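# Open the box lid to vertical or beyond, box upright

## Task

Swing the box's lid open until it is roughly vertical or tilted further back, keeping the box standing upright. The lid's tab starts pushed down inside the wall with the thumb notch. When finished, release everything and pull the grippers away; the lid must stay open without the robot supporting it.

## Robot and tools

Robot: two arms, left_arm (base near y = +0.370 m) and right_arm (base near y = -0.370 m), each with a two-finger gripper. All poses live in one scene frame: origin on the table surface midway between the bases, +x out over the table, +z up, left_arm on the +y side. The names left and right do not refer to image sides. Each gripper's own axes: fingers point along its +z, and they open and close along its y. end_effector_position is the point between the finger pads, just under 1 cm behind the tips.

The row format (used by execute_actions and move): 16 numbers, left_arm first then right_arm, each as x, y, z, qw, qx, qy, qz, opening. x, y, z is an absolute target position in metres in the scene frame; qw, qx, qy, qz is an absolute target orientation quaternion, w first, same frame. Opening runs from -1 (closed) to +1 (fully open, 0.087 m). Both arms must always be given, even if one stays still; for a still arm, resend the exact position and quaternion from the last result before it stopped, plus its desired opening. To hold an orientation steady, repeat your own chosen quaternion rather than the slightly drifted reported one.

execute_actions(actions): a list of up to 15 actions; each action is a list of 1 to 15 rows, each row applied for one 1/30 s step; if fewer than 15 rows, the last one is held for the remaining steps. Each step, the controller clips the commanded pose to within 70 mm and 16 degrees of the measured gripper pose, so long motions need several actions. A target more than 0.6 m from the gripper's current position along any of its axes makes that action refused for both arms; if the first action fails this, or any action is malformed, nothing runs. An empty list simply returns the current state and images.

move(target, speed, blocking): target is one 16-number row of absolute poses; each gripper follows a straight line there, all arriving together, lasting 0.5 to 10 s (cut off at 10 s). speed is the path's top speed in m/s, 0.002 to 0.5, default 0.25; rotation is capped at twice that in rad/s. Openings are applied at the start. Moves do not avoid obstacles or the other arm. Grippers lag and can overshoot speed, especially with a nearly straight arm. Faster motion into contact and targets set deeper past the contact both press harder. blocking=false returns after 0.5 s while motion continues; then use wait or stop before sending new rows or moves.

wait(seconds): 0 to 10 s, arms keep their last command; returns early if a running move finishes. stop(): brakes a running move (needs stopping distance); fingers continue. zoom_image(camera, region): region [x0, y0, x1, y1] in image pixels, top-left is (0,0), at most 504 by 504; cameras cam_head_left, cam_head_right, cam_high, cam_low, cam_left_wrist, cam_right_wrist, each 672x504. read_manual(section) only returns licence text. finished_scene(scene) ends the scene irreversibly and reports success; the goal must already hold by itself.

Results: a state line per arm giving gripper position and quaternion (reported position can be a bit off at long reach), joint positions (last value is finger opening in metres), joint torques (offset, noisy, not zero in free air), grip_measured (opening on the command scale, up to about 1 mm error per gripper), Hand target lines (pose the controller is now driving toward), step readings for action calls with HELD marks where a step was restrained, and camera images. A move adds a 'move:' line: done, off_target, moving, held or fault, plus limits such as paced (target clipped) or held (some steps blocked; the arm may then jump faster than speed), and each gripper's remaining distance. If only one arm is named, the other finished fine. 'pose unreachable' means the clearance check altered or blocked that arm's command. FAULT or OVER-TEMPERATURE FAULT lines mean an arm has stopped.

Joint ranges (rad): waist -2.618 to 3.054, shoulder 0 to 3.142, elbow 0 to 3.142, wrist pitch -1.571 to 1.571, wrist yaw -1.571 to 1.571, wrist roll -2.094 to 2.094. Friction can leave a gripper up to about 31 mm short, and tiny commands may not move it. When IK cannot satisfy both, position wins over orientation.

Gripping: command an opening about 0.02 below grip_measured for a firm hold, less for a gentler one; each pad can push about 20 N, more with a fast close. Holding loads heats motors: warnings from 75 °C, a 10 s arm stop at 90 °C, and at 100 °C the arm goes limp and falls.

Avoid: dropping or knocking anything off the table, tipping the box, slamming the lid, hard impacts or strong shoves, and letting the arms collide or push on each other. Occasional brief external tugs or pushes may occur. Typical order: inspect with cameras, free the tab from behind the notched wall, lift and swing the lid past vertical, open the gripper, retreat, confirm the lid stays, then call finished_scene.

Each tool is called after "Request:" by a JSON object that holds its "name" and its "arguments".

## Session

Request:
{"name": "execute_actions", "arguments": {"actions": []}}

Scene clock: 0.00 s.
left_arm: end_effector_position=(+0.2370, +0.5858, +0.1735) grip_measured=+0.997 end_effector_quat_wxyz=(+0.243, -0.085, +0.964, +0.070) | right_arm: end_effector_position=(+0.3958, -0.4922, +0.1160) grip_measured=+1.000 end_effector_quat_wxyz=(+0.142, -0.008, +0.836, -0.530)
Joint positions: left_arm=[ 0.772  1.536  1.433 -0.979  0.16   0.484  0.087] | right_arm=[-0.052  1.887  1.241 -0.575  1.132 -0.132  0.087]
Joint velocities: left_arm=[-0.027 -0.002  0.002  0.037  0.007  0.037  0.   ] | right_arm=[-0.007  0.012  0.012  0.037  0.066 -0.022  0.   ]
Joint torques (N m, as the arm reports them, + toward a larger angle): no reading
Motor temperatures (°C, as the motors report them): left_arm=[22 25 23 22 23 23] | right_arm=[22 21 23 22 20 23]
Hand target (left_arm): +0.237, +0.586, +0.173; +0.243, -0.085, +0.964, +0.070
Hand target (right_arm): +0.396, -0.492, +0.116; +0.142, -0.008, +0.836, -0.530

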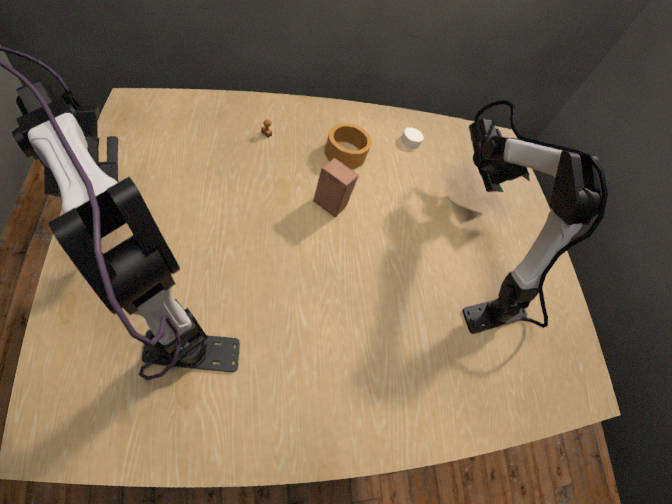

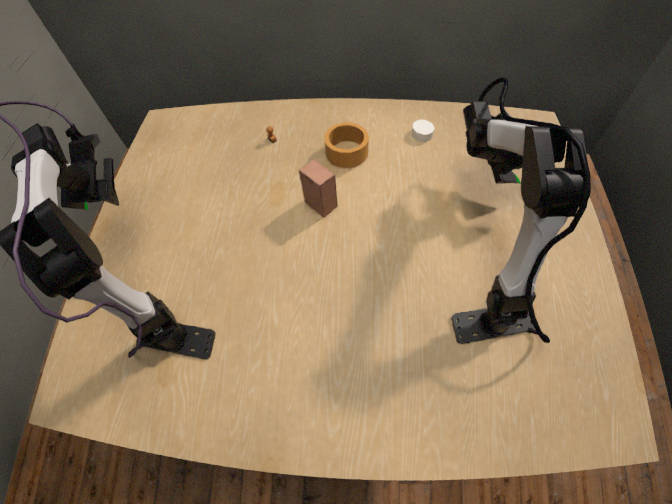

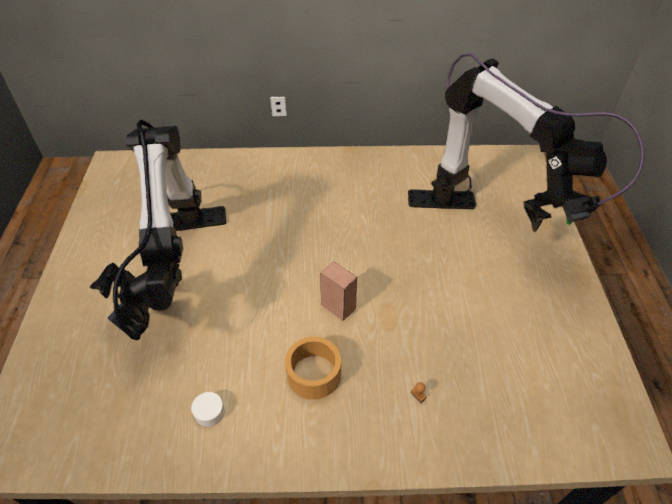

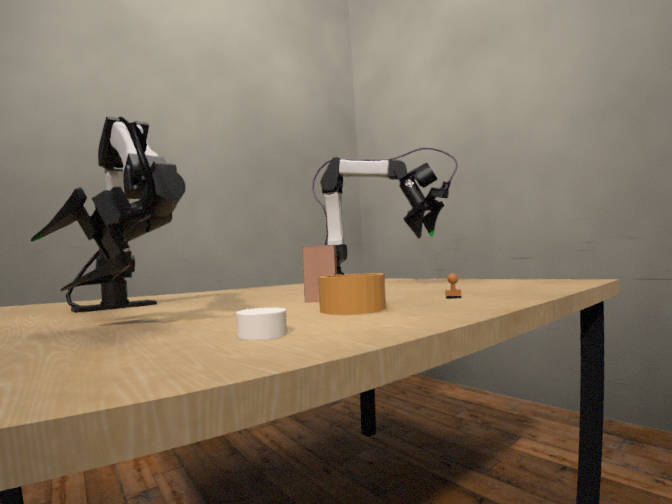

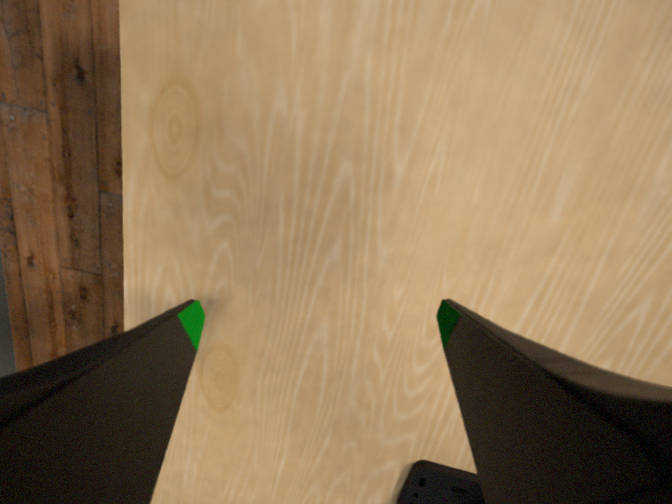

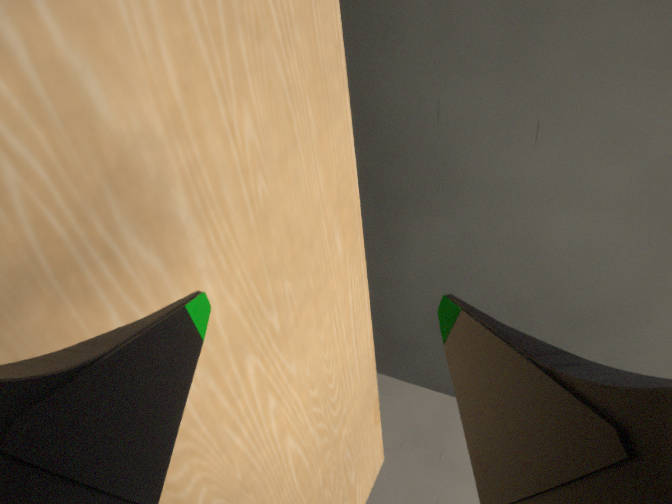

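Request:
{"name": "zoom_image", "arguments": {"camera": "cam_high", "region": [290,240,390,340]}}

Request:
{"name": "zoom_image", "arguments": {"camera": "cam_head_left", "region": [290,140,390,230]}}

Request:
{"name": "zoom_image", "arguments": {"camera": "cam_head_right", "region": [270,140,370,230]}}

Region (290, 240, 390, 340) of cam_high's 672x504 image, scaled by 5.040, with more detail than that image has.

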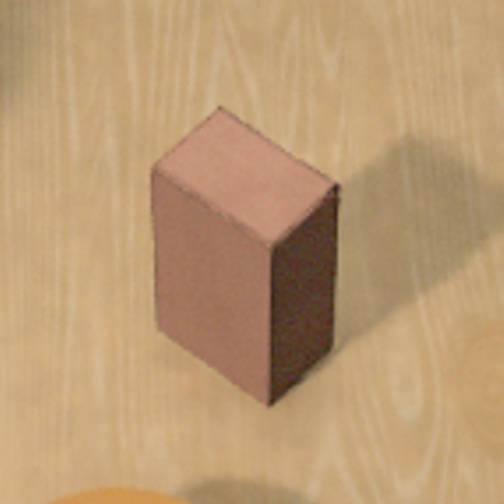

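Region (290, 140, 390, 230) of cam_head_left's 672x504 image, scaled by 5.040, with more detail than that image has; it fills the top 454 rows of this view, and the rest is white.

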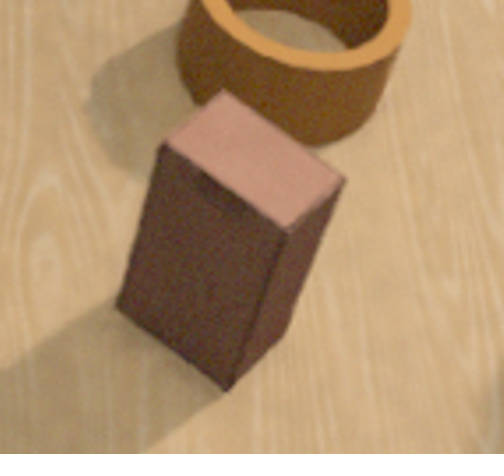

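Region (270, 140, 370, 230) of cam_head_right's 672x504 image, scaled by 5.040, with more detail than that image has; it fills the top 454 rows of this view, and the rest is white.

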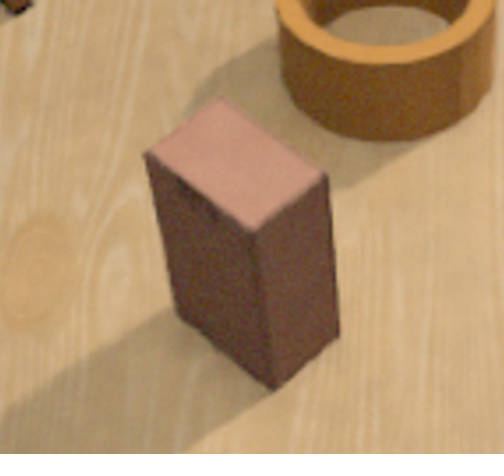

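Request:
{"name": "move", "arguments": {"target": [0.235,0.15,0.13,0.572,0.271,0.745,-0.208,-1, 0.245,-0.06,0.075,0.570,-0.329,0.704,0.266,1], "speed": 0.3}}

Scene clock: 4.83 s.
left_arm: end_effector_position=(+0.2450, +0.1477, +0.1437) grip_measured=-1.000 end_effector_quat_wxyz=(+0.578, +0.270, +0.740, -0.214) | right_arm: end_effector_position=(+0.2503, -0.0584, +0.0792) grip_measured=+1.000 end_effector_quat_wxyz=(+0.581, -0.320, +0.702, +0.261)
Joint positions: left_arm=[-0.575  1.068  0.417  0.408  0.056  0.009  0.   ] | right_arm=[0.894 1.506 0.286 1.026 0.204 0.035 0.087]
Joint velocities: left_arm=[-0.002  0.002 -0.002  0.022  0.022  0.007  0.   ] | right_arm=[ 0.002  0.002 -0.017  0.037  0.051  0.037  0.   ]
Joint torques (N m, as the arm reports them, + toward a larger angle): left_arm=[-0.88 -1.27  6.02  2.11  0.02 -0.08] | right_arm=[ 0.54 -3.52  3.09  2.43 -0.07 -0.07]
Motor temperatures (°C, as the motors report them): left_arm=[22 25 24 23 23 23] | right_arm=[22 22 24 23 20 23]
Hand target (left_arm): +0.241, +0.148, +0.131; +0.569, +0.271, +0.747, -0.213
Hand target (right_arm): +0.245, -0.061, +0.070; +0.574, -0.327, +0.703, +0.262
Off the commanded pose (left_arm): 0.017 m, 1 deg.
Off the commanded pose (right_arm): 0.007 m, 2 deg.
move: off_target (left_arm)

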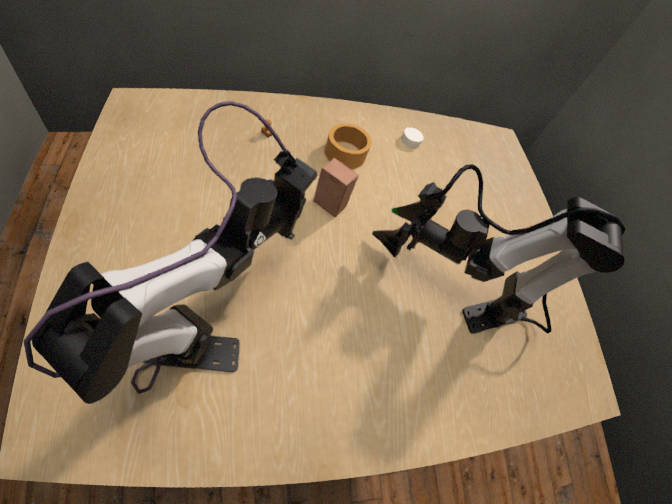

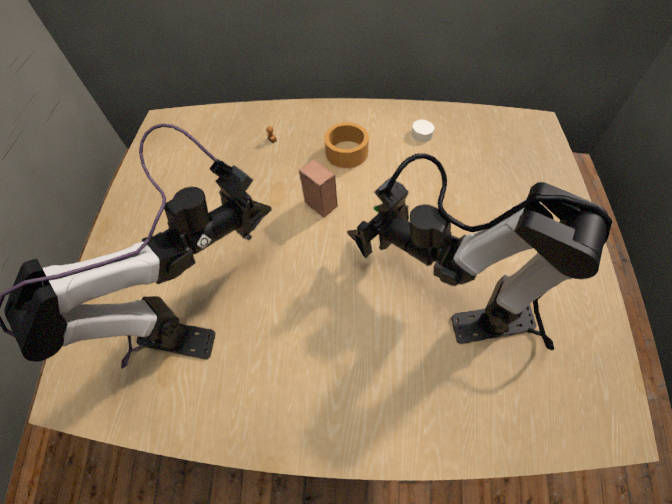

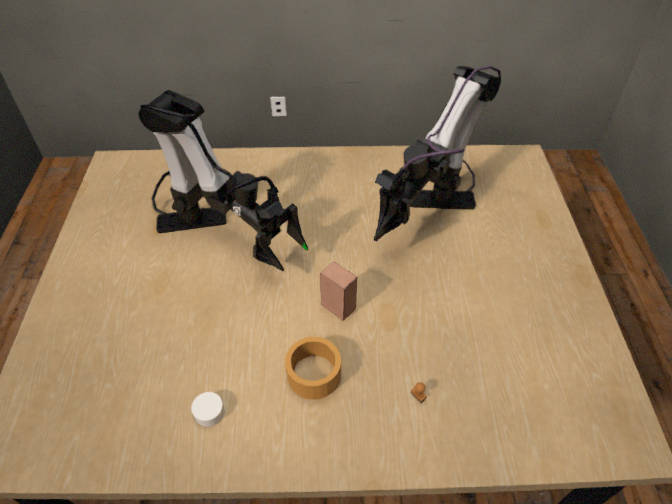

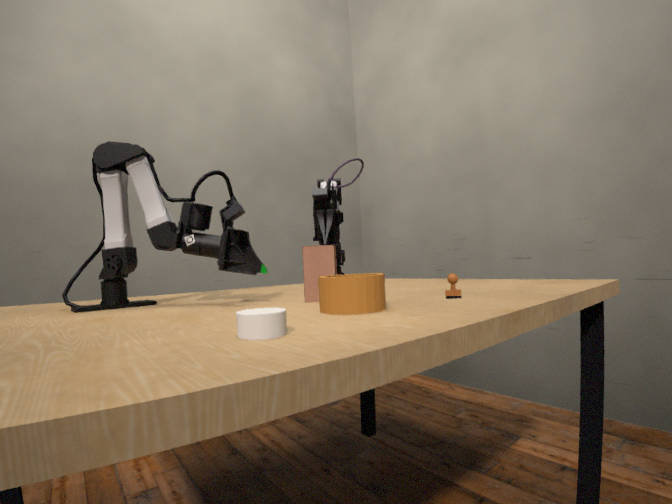

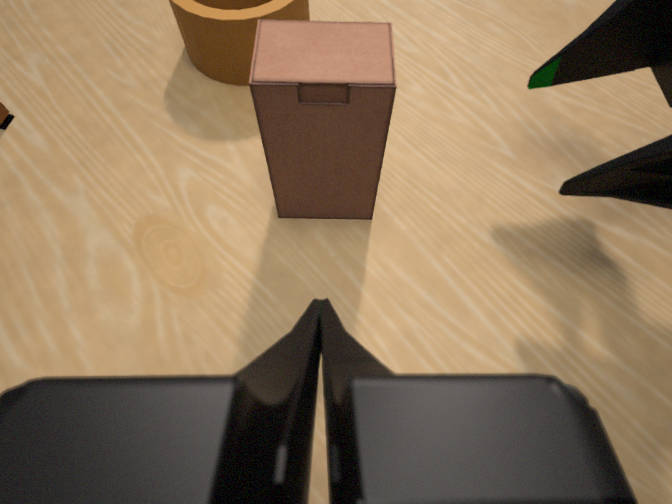

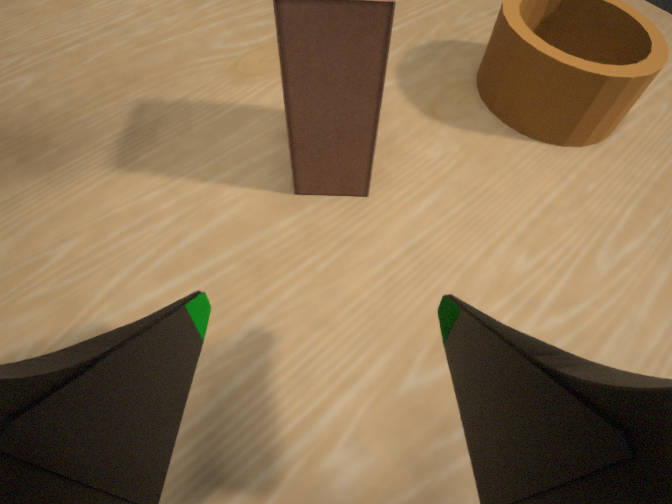

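Request:
{"name": "move", "arguments": {"target": [0.245,0.148,0.14,0.572,0.271,0.745,-0.208,-1, 0.334,0.042,0.055,0.570,-0.329,0.704,0.266,1], "speed": 0.12}}

Scene clock: 6.53 s.
left_arm: end_effector_position=(+0.2447, +0.1493, +0.1409) grip_measured=-1.000 end_effector_quat_wxyz=(+0.574, +0.269, +0.744, -0.210) | right_arm: end_effector_position=(+0.3276, +0.0391, +0.0541) grip_measured=+1.000 end_effector_quat_wxyz=(+0.570, -0.326, +0.705, +0.268)
Joint positions: left_arm=[-0.575  1.068  0.417  0.396  0.05   0.009  0.   ] | right_arm=[0.824 1.985 0.77  1.006 0.113 0.03  0.087]
Joint velocities: left_arm=[ 0.002 -0.002  0.002  0.022 -0.022  0.022  0.   ] | right_arm=[-0.002 -0.002 -0.007 -0.037 -0.11  -0.051  0.   ]
Joint torques (N m, as the arm reports them, + toward a larger angle): left_arm=[-0.63 -1.8   8.33  1.89  0.02 -0.01] | right_arm=[-0.45 -8.77  7.49  1.99 -0.15 -0.21]
Motor temperatures (°C, as the motors report them): left_arm=[22 25 24 23 23 23] | right_arm=[22 22 24 23 20 23]
Hand target (left_arm): +0.245, +0.148, +0.140; +0.572, +0.271, +0.745, -0.208
Hand target (right_arm): +0.333, +0.042, +0.055; +0.570, -0.329, +0.704, +0.266
Off the commanded pose (left_arm): 0.002 m, 0 deg.
Off the commanded pose (right_arm): 0.007 m, 0 deg.
move: done

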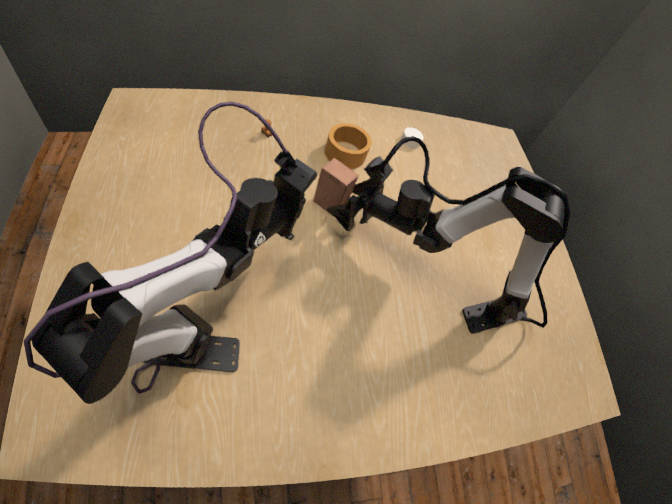

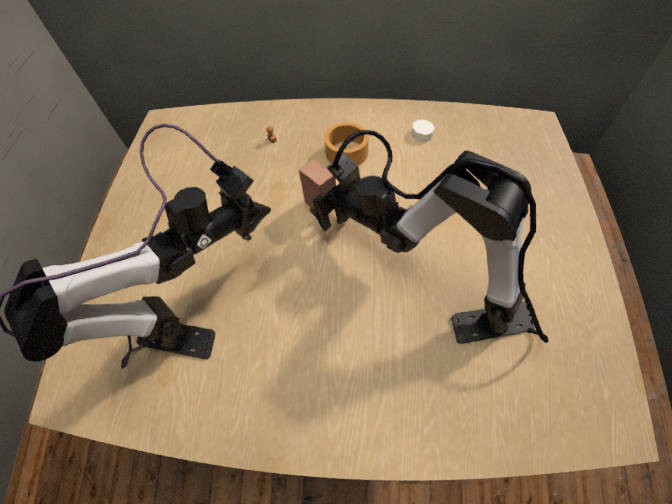

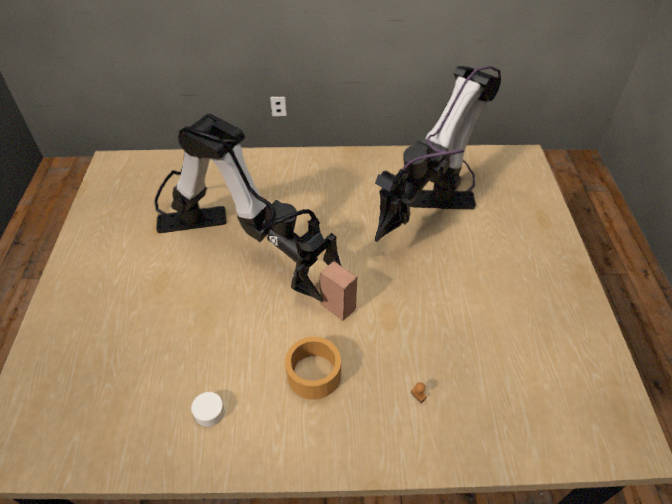

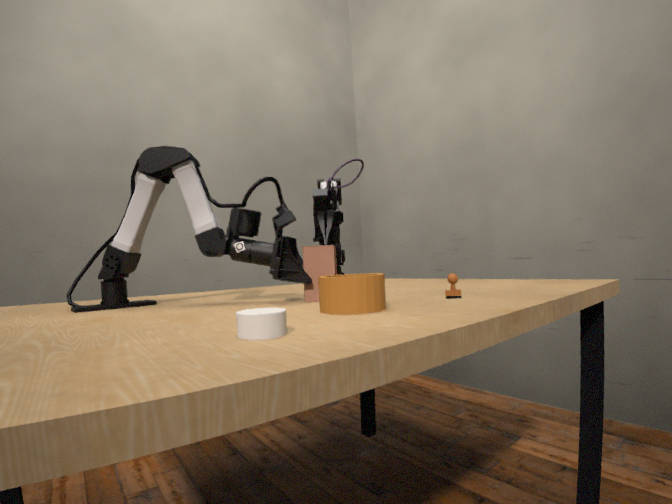

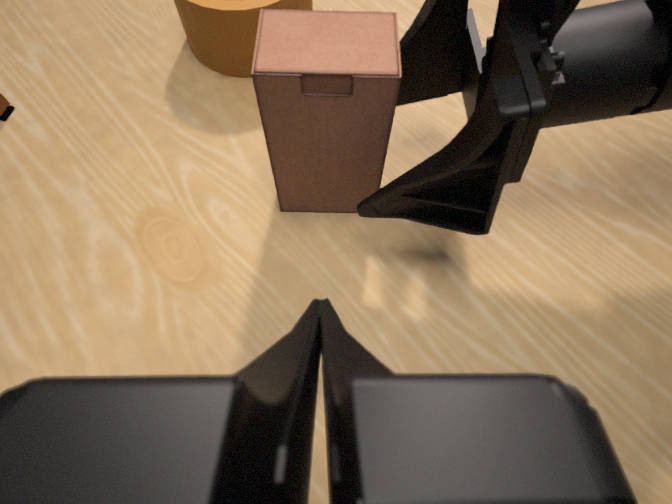

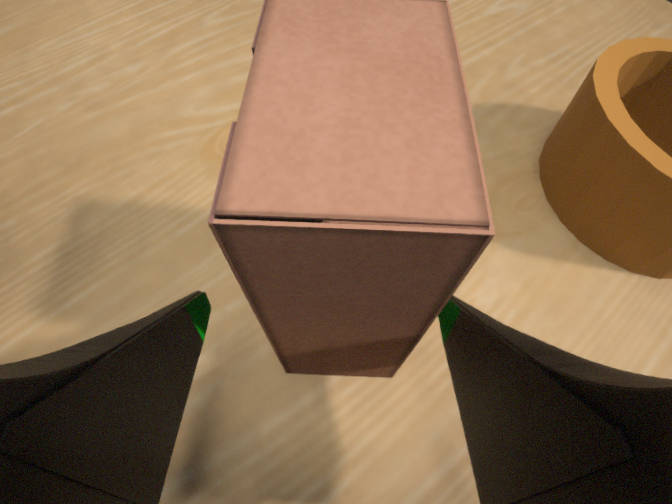

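Request:
{"name": "move", "arguments": {"target": [0.245,0.148,0.14,0.572,0.271,0.745,-0.208,-1, 0.355,0.062,0.058,0.570,-0.329,0.704,0.266,1], "speed": 0.08}}

Scene clock: 7.57 s.
left_arm: end_effector_position=(+0.2447, +0.1493, +0.1408) grip_measured=-1.000 end_effector_quat_wxyz=(+0.574, +0.269, +0.744, -0.210) | right_arm: end_effector_position=(+0.3496, +0.0589, +0.0580) grip_measured=+1.000 end_effector_quat_wxyz=(+0.571, -0.326, +0.705, +0.268)
Joint positions: left_arm=[-0.575  1.068  0.417  0.395  0.05   0.009  0.   ] | right_arm=[0.804 2.045 0.901 0.937 0.094 0.026 0.087]
Joint velocities: left_arm=[-0.002 -0.007 -0.012  0.007 -0.051  0.007  0.   ] | right_arm=[-0.017  0.007 -0.002  0.022  0.081 -0.037  0.   ]
Joint torques (N m, as the arm reports them, + toward a larger angle): left_arm=[-0.62 -1.81  8.33  1.9   0.02 -0.01] | right_arm=[-0.38 -9.53  7.73  2.   -0.12 -0.18]
Motor temperatures (°C, as the motors report them): left_arm=[22 25 24 23 23 23] | right_arm=[22 22 24 23 20 23]
Hand target (left_arm): +0.245, +0.148, +0.140; +0.572, +0.271, +0.745, -0.208
Hand target (right_arm): +0.355, +0.062, +0.058; +0.570, -0.329, +0.704, +0.266
Off the commanded pose (left_arm): 0.002 m, 0 deg.
Off the commanded pose (right_arm): 0.006 m, 0 deg.
move: done

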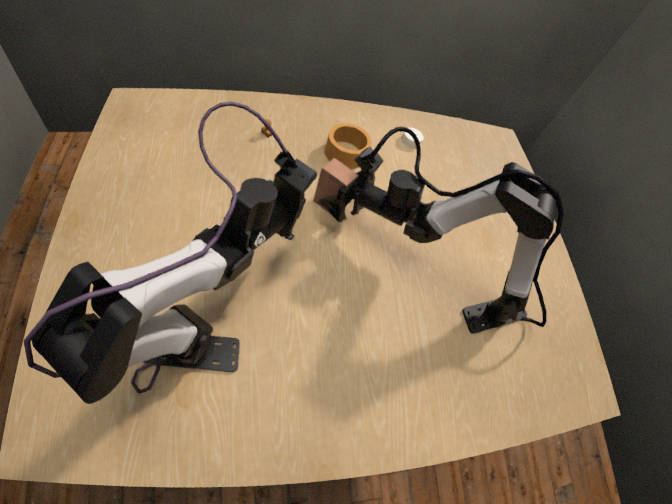

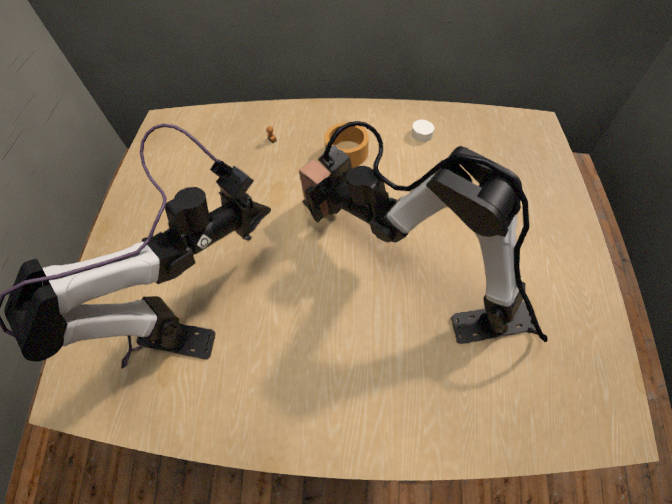

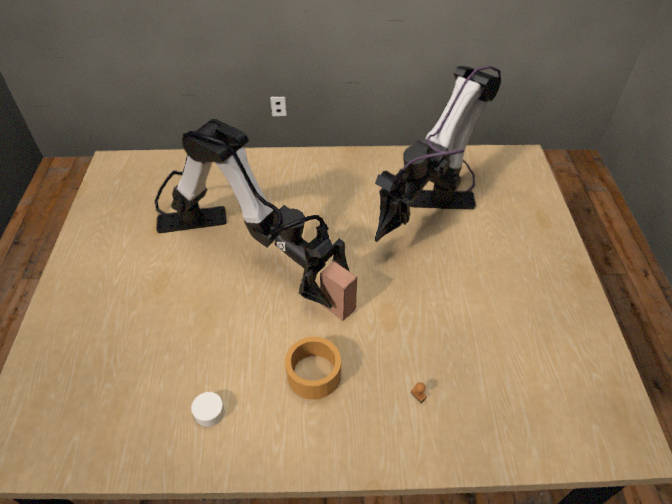

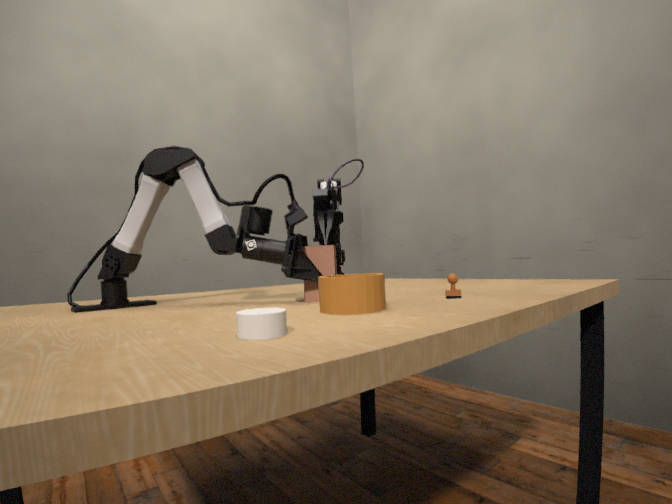

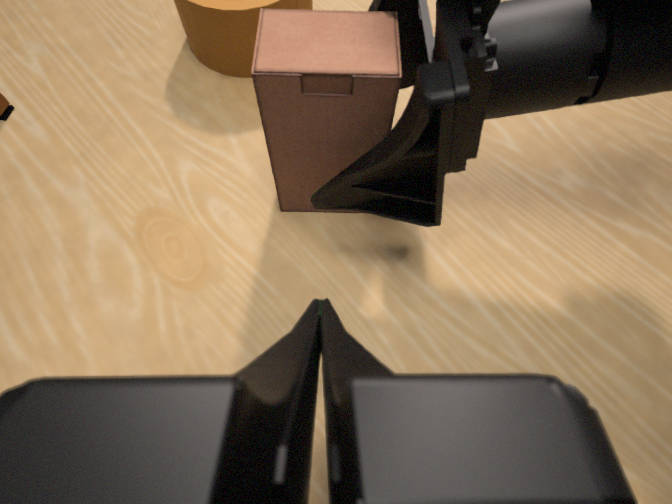

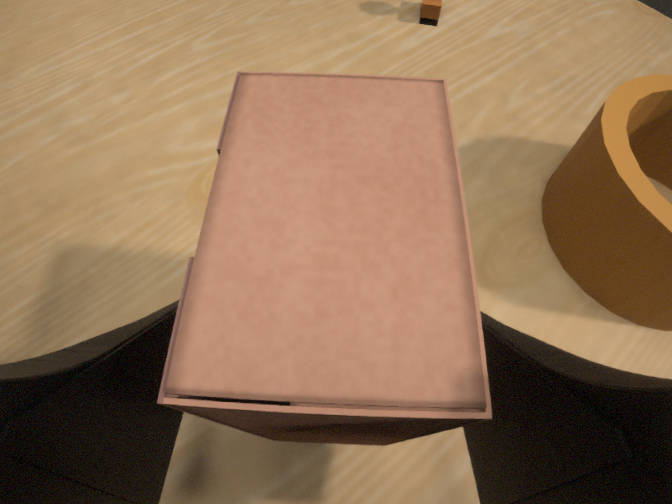

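Request:
{"name": "move", "arguments": {"target": [0.29,0.112,0.135,0.572,0.271,0.745,-0.208,-1, 0.355,0.062,0.058,0.570,-0.329,0.704,0.266,0.4], "speed": 0.08}}

Request:
{"name": "move", "arguments": {"target": [0.316,0.090,0.135,0.572,0.271,0.745,-0.208,-1, 0.355,0.062,0.058,0.570,-0.329,0.704,0.266,0.05], "speed": 0.06}}

Scene clock: 10.07 s.
left_arm: end_effector_position=(+0.2830, +0.1206, +0.1221) grip_measured=-1.000 end_effector_quat_wxyz=(+0.558, +0.273, +0.756, -0.205) | right_arm: end_effector_position=(+0.3494, +0.0589, +0.0577) grip_measured=+0.400 end_effector_quat_wxyz=(+0.570, -0.326, +0.705, +0.268)
Joint positions: left_arm=[-0.575  1.359  0.547  0.515  0.048  0.009  0.   ] | right_arm=[0.804 2.045 0.901 0.935 0.093 0.026 0.061]
Joint velocities: left_arm=[-0.022  0.002 -0.012 -0.022 -0.007  0.051  0.   ] | right_arm=[ 0.007 -0.002  0.017 -0.022  0.051 -0.007  0.   ]
Joint torques (N m, as the arm reports them, + toward a larger angle): left_arm=[-0.69 -3.16  9.84  2.1   0.02 -0.01] | right_arm=[-0.48 -9.56  7.77  2.01 -0.11 -0.16]
Motor temperatures (°C, as the motors report them): left_arm=[22 25 25 24 23 23] | right_arm=[22 22 24 23 20 23]
Hand target (left_arm): +0.290, +0.113, +0.135; +0.572, +0.271, +0.745, -0.208
Hand target (right_arm): +0.355, +0.062, +0.058; +0.570, -0.329, +0.704, +0.266
Off the commanded pose (left_arm): 0.017 m, 2 deg.
Off the commanded pose (right_arm): 0.006 m, 0 deg.
move: off_target (left_arm)

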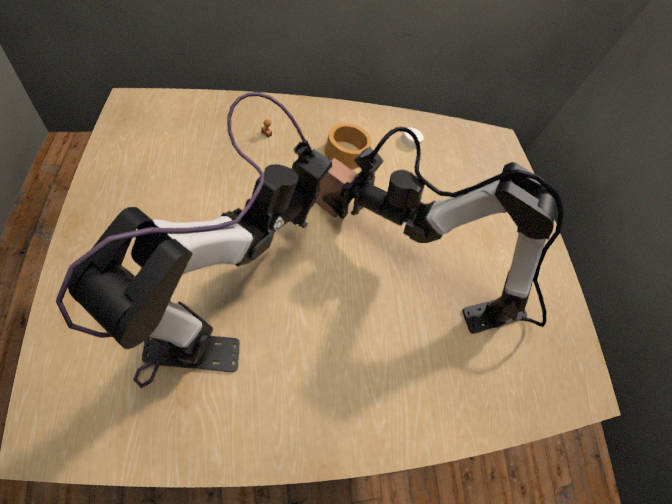

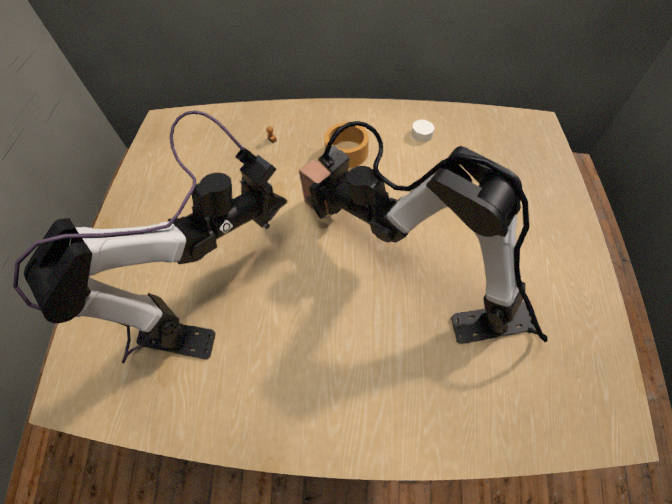

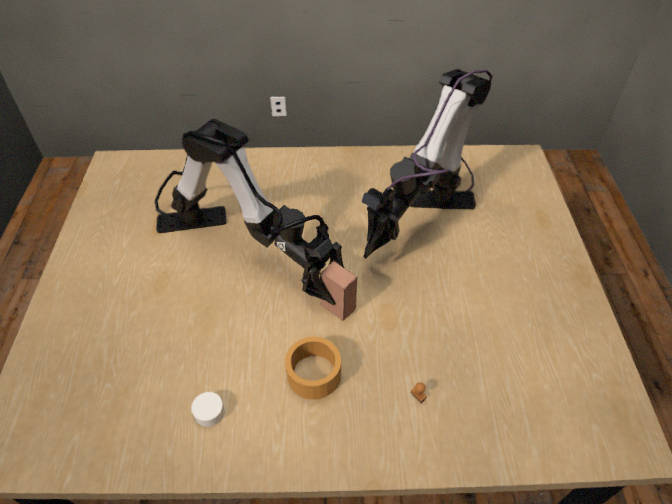

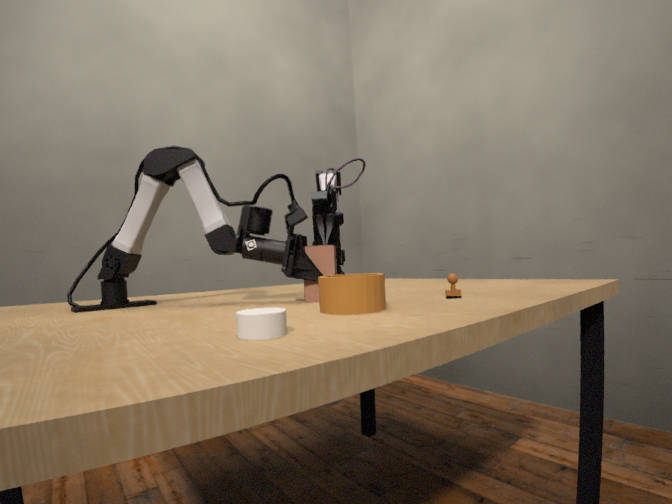

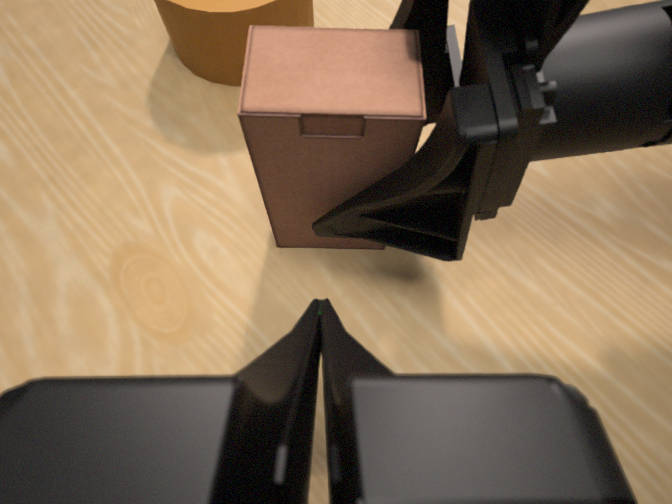

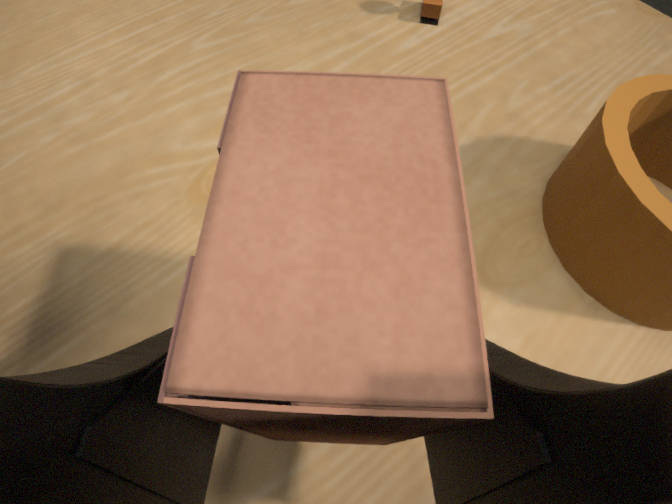

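Scene clock: 11.17 s.
left_arm: end_effector_position=(+0.3091, +0.0993, +0.1226) grip_measured=-1.000 end_effector_quat_wxyz=(+0.558, +0.273, +0.756, -0.204) | right_arm: end_effector_position=(+0.3493, +0.0589, +0.0577) grip_measured=+0.130 end_effector_quat_wxyz=(+0.570, -0.327, +0.705, +0.268)
Joint positions: left_arm=[-0.58   1.499  0.666  0.535  0.043  0.009  0.   ] | right_arm=[0.804 2.045 0.901 0.935 0.093 0.025 0.049]
Joint velocities: left_arm=[-0.007 -0.007 -0.002 -0.081 -0.066 -0.007  0.   ] | right_arm=[-0.012 -0.027 -0.002 -0.037 -0.007 -0.066  0.   ]
Joint torques (N m, as the arm reports them, + toward a larger angle): left_arm=[-0.8  -4.34  9.76  2.11  0.02 -0.03] | right_arm=[-0.41 -9.64  7.77  2.01 -0.12 -0.18]
Motor temperatures (°C, as the motors report them): left_arm=[22 25 25 24 23 23] | right_arm=[22 23 24 24 20 23]
Hand target (left_arm): +0.316, +0.091, +0.135; +0.572, +0.271, +0.745, -0.208
Hand target (right_arm): +0.355, +0.062, +0.058; +0.570, -0.329, +0.704, +0.266
Off the commanded pose (left_arm): 0.017 m, 2 deg.
Off the commanded pose (right_arm): 0.006 m, 0 deg.
move: off_target (left_arm)

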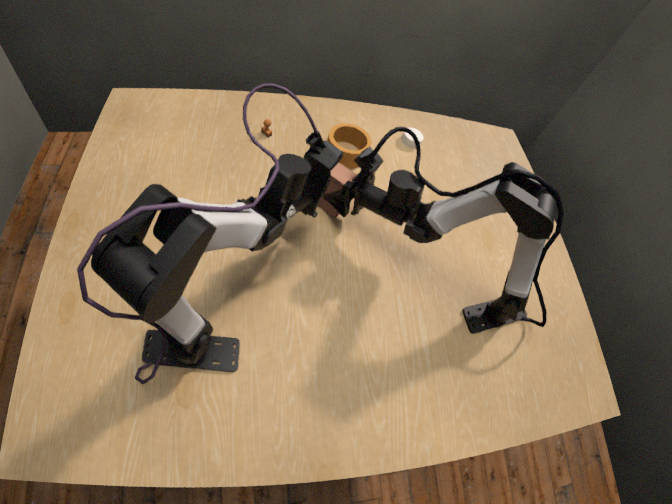

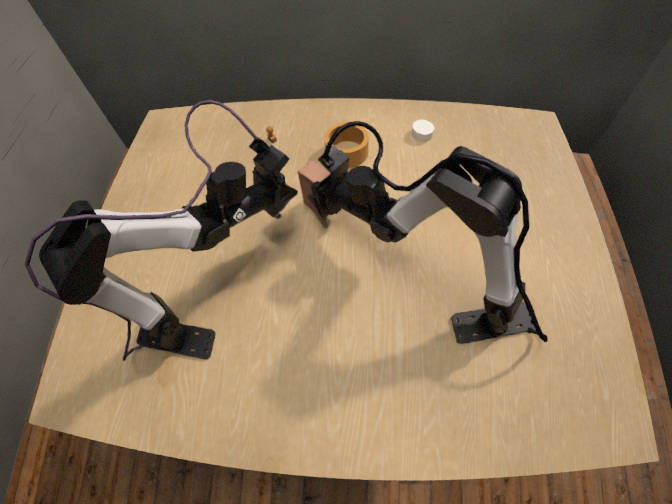

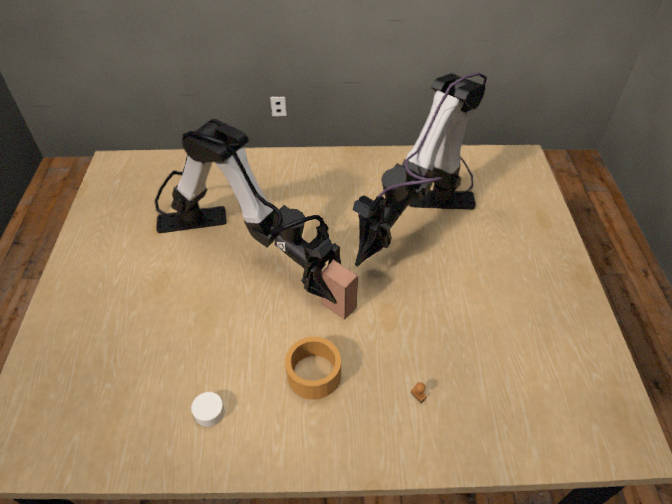

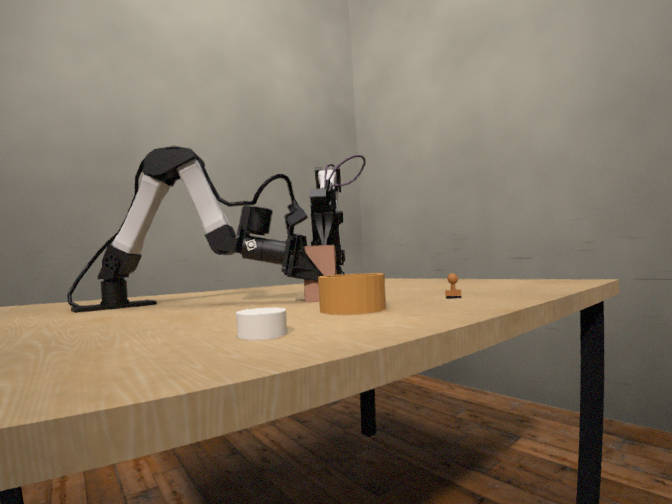

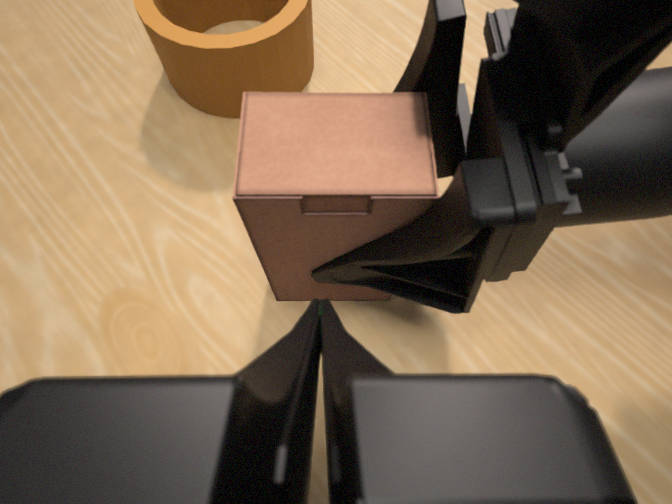

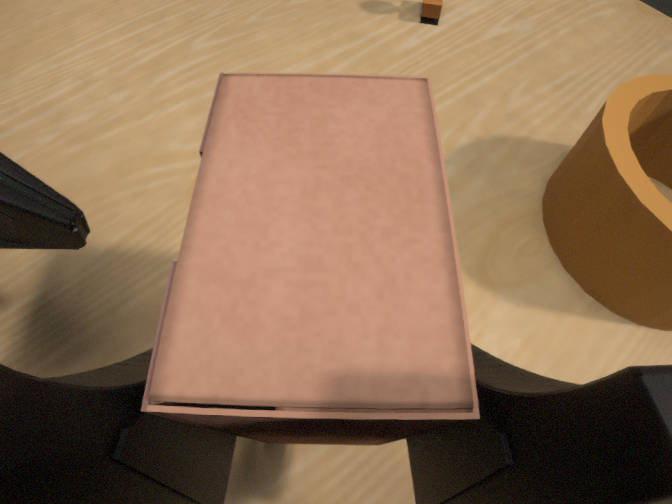

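Request:
{"name": "move", "arguments": {"target": [0.322,0.081,0.151,0.572,0.271,0.745,-0.208,-1, 0.3493,0.0589,0.0577,0.570,-0.327,0.705,0.268,0.05], "speed": 0.04}}

Scene clock: 12.60 s.
left_arm: end_effector_position=(+0.3177, +0.0881, +0.1462) grip_measured=-1.000 end_effector_quat_wxyz=(+0.570, +0.272, +0.747, -0.207) | right_arm: end_effector_position=(+0.3493, +0.0589, +0.0577) grip_measured=+0.130 end_effector_quat_wxyz=(+0.570, -0.327, +0.705, +0.268)
Joint positions: left_arm=[-0.593  1.499  0.744  0.487  0.03   0.009  0.   ] | right_arm=[0.804 2.045 0.901 0.935 0.093 0.025 0.049]
Joint velocities: left_arm=[-0.012 -0.007 -0.017 -0.022  0.007 -0.081  0.   ] | right_arm=[-0.002  0.012 -0.012  0.007 -0.037  0.007  0.   ]
Joint torques (N m, as the arm reports them, + toward a larger angle): left_arm=[-0.83 -4.29  9.92  1.91  0.01 -0.05] | right_arm=[  0.1  -10.71   5.46   2.15  -0.02  -0.09]
Motor temperatures (°C, as the motors report them): left_arm=[22 25 25 24 23 23] | right_arm=[22 23 24 24 20 23]
Hand target (left_arm): +0.322, +0.082, +0.151; +0.572, +0.271, +0.745, -0.208
Hand target (right_arm): +0.349, +0.059, +0.058; +0.570, -0.327, +0.705, +0.268
Off the commanded pose (left_arm): 0.010 m, 0 deg.
Off the commanded pose (right_arm): 0.000 m, 0 deg.
move: done

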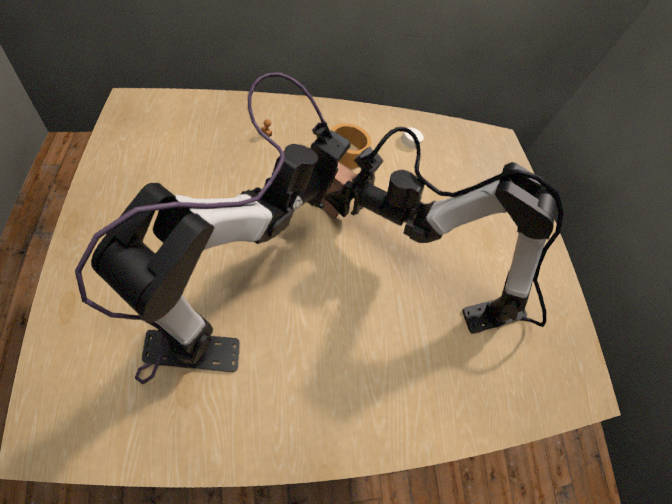

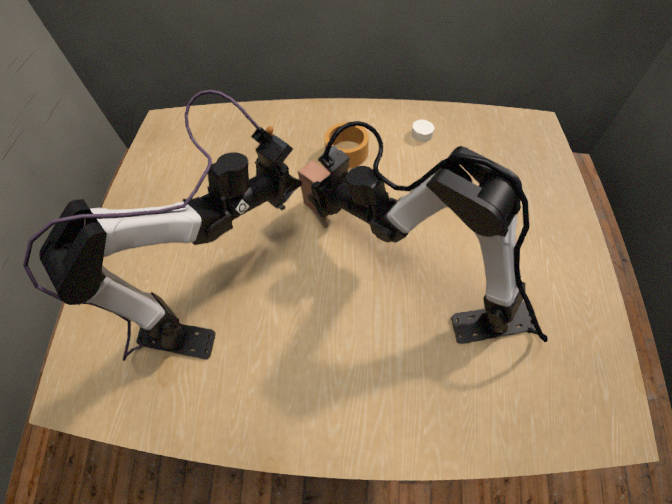

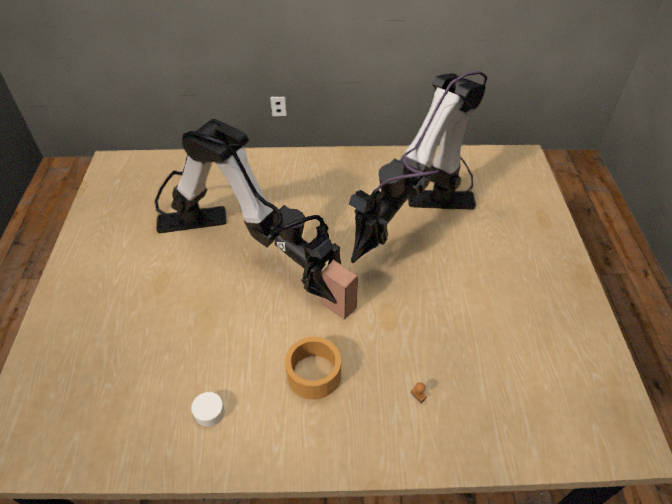

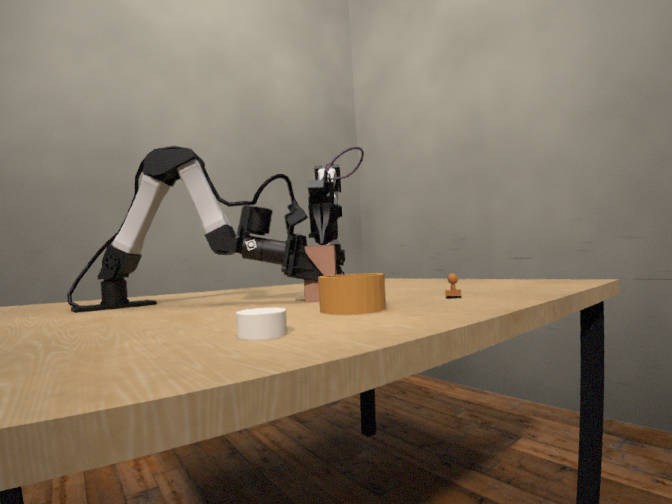

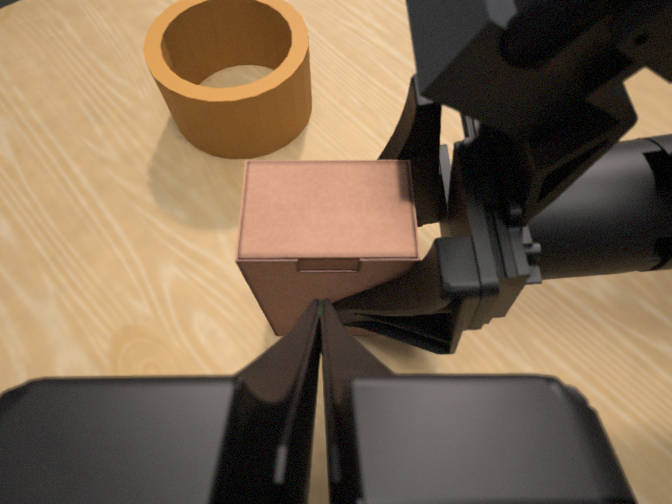

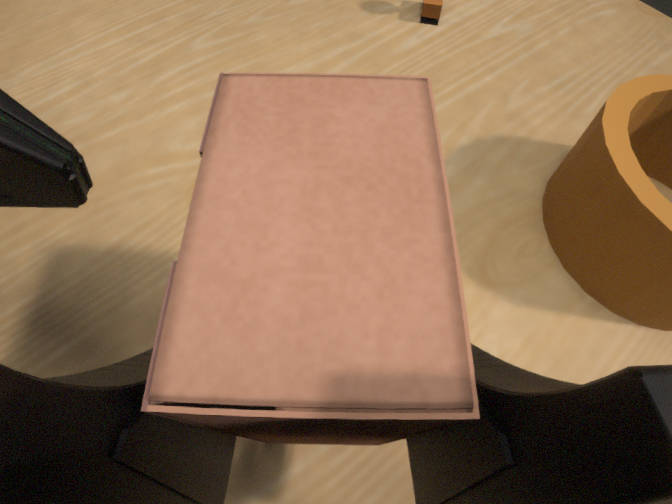

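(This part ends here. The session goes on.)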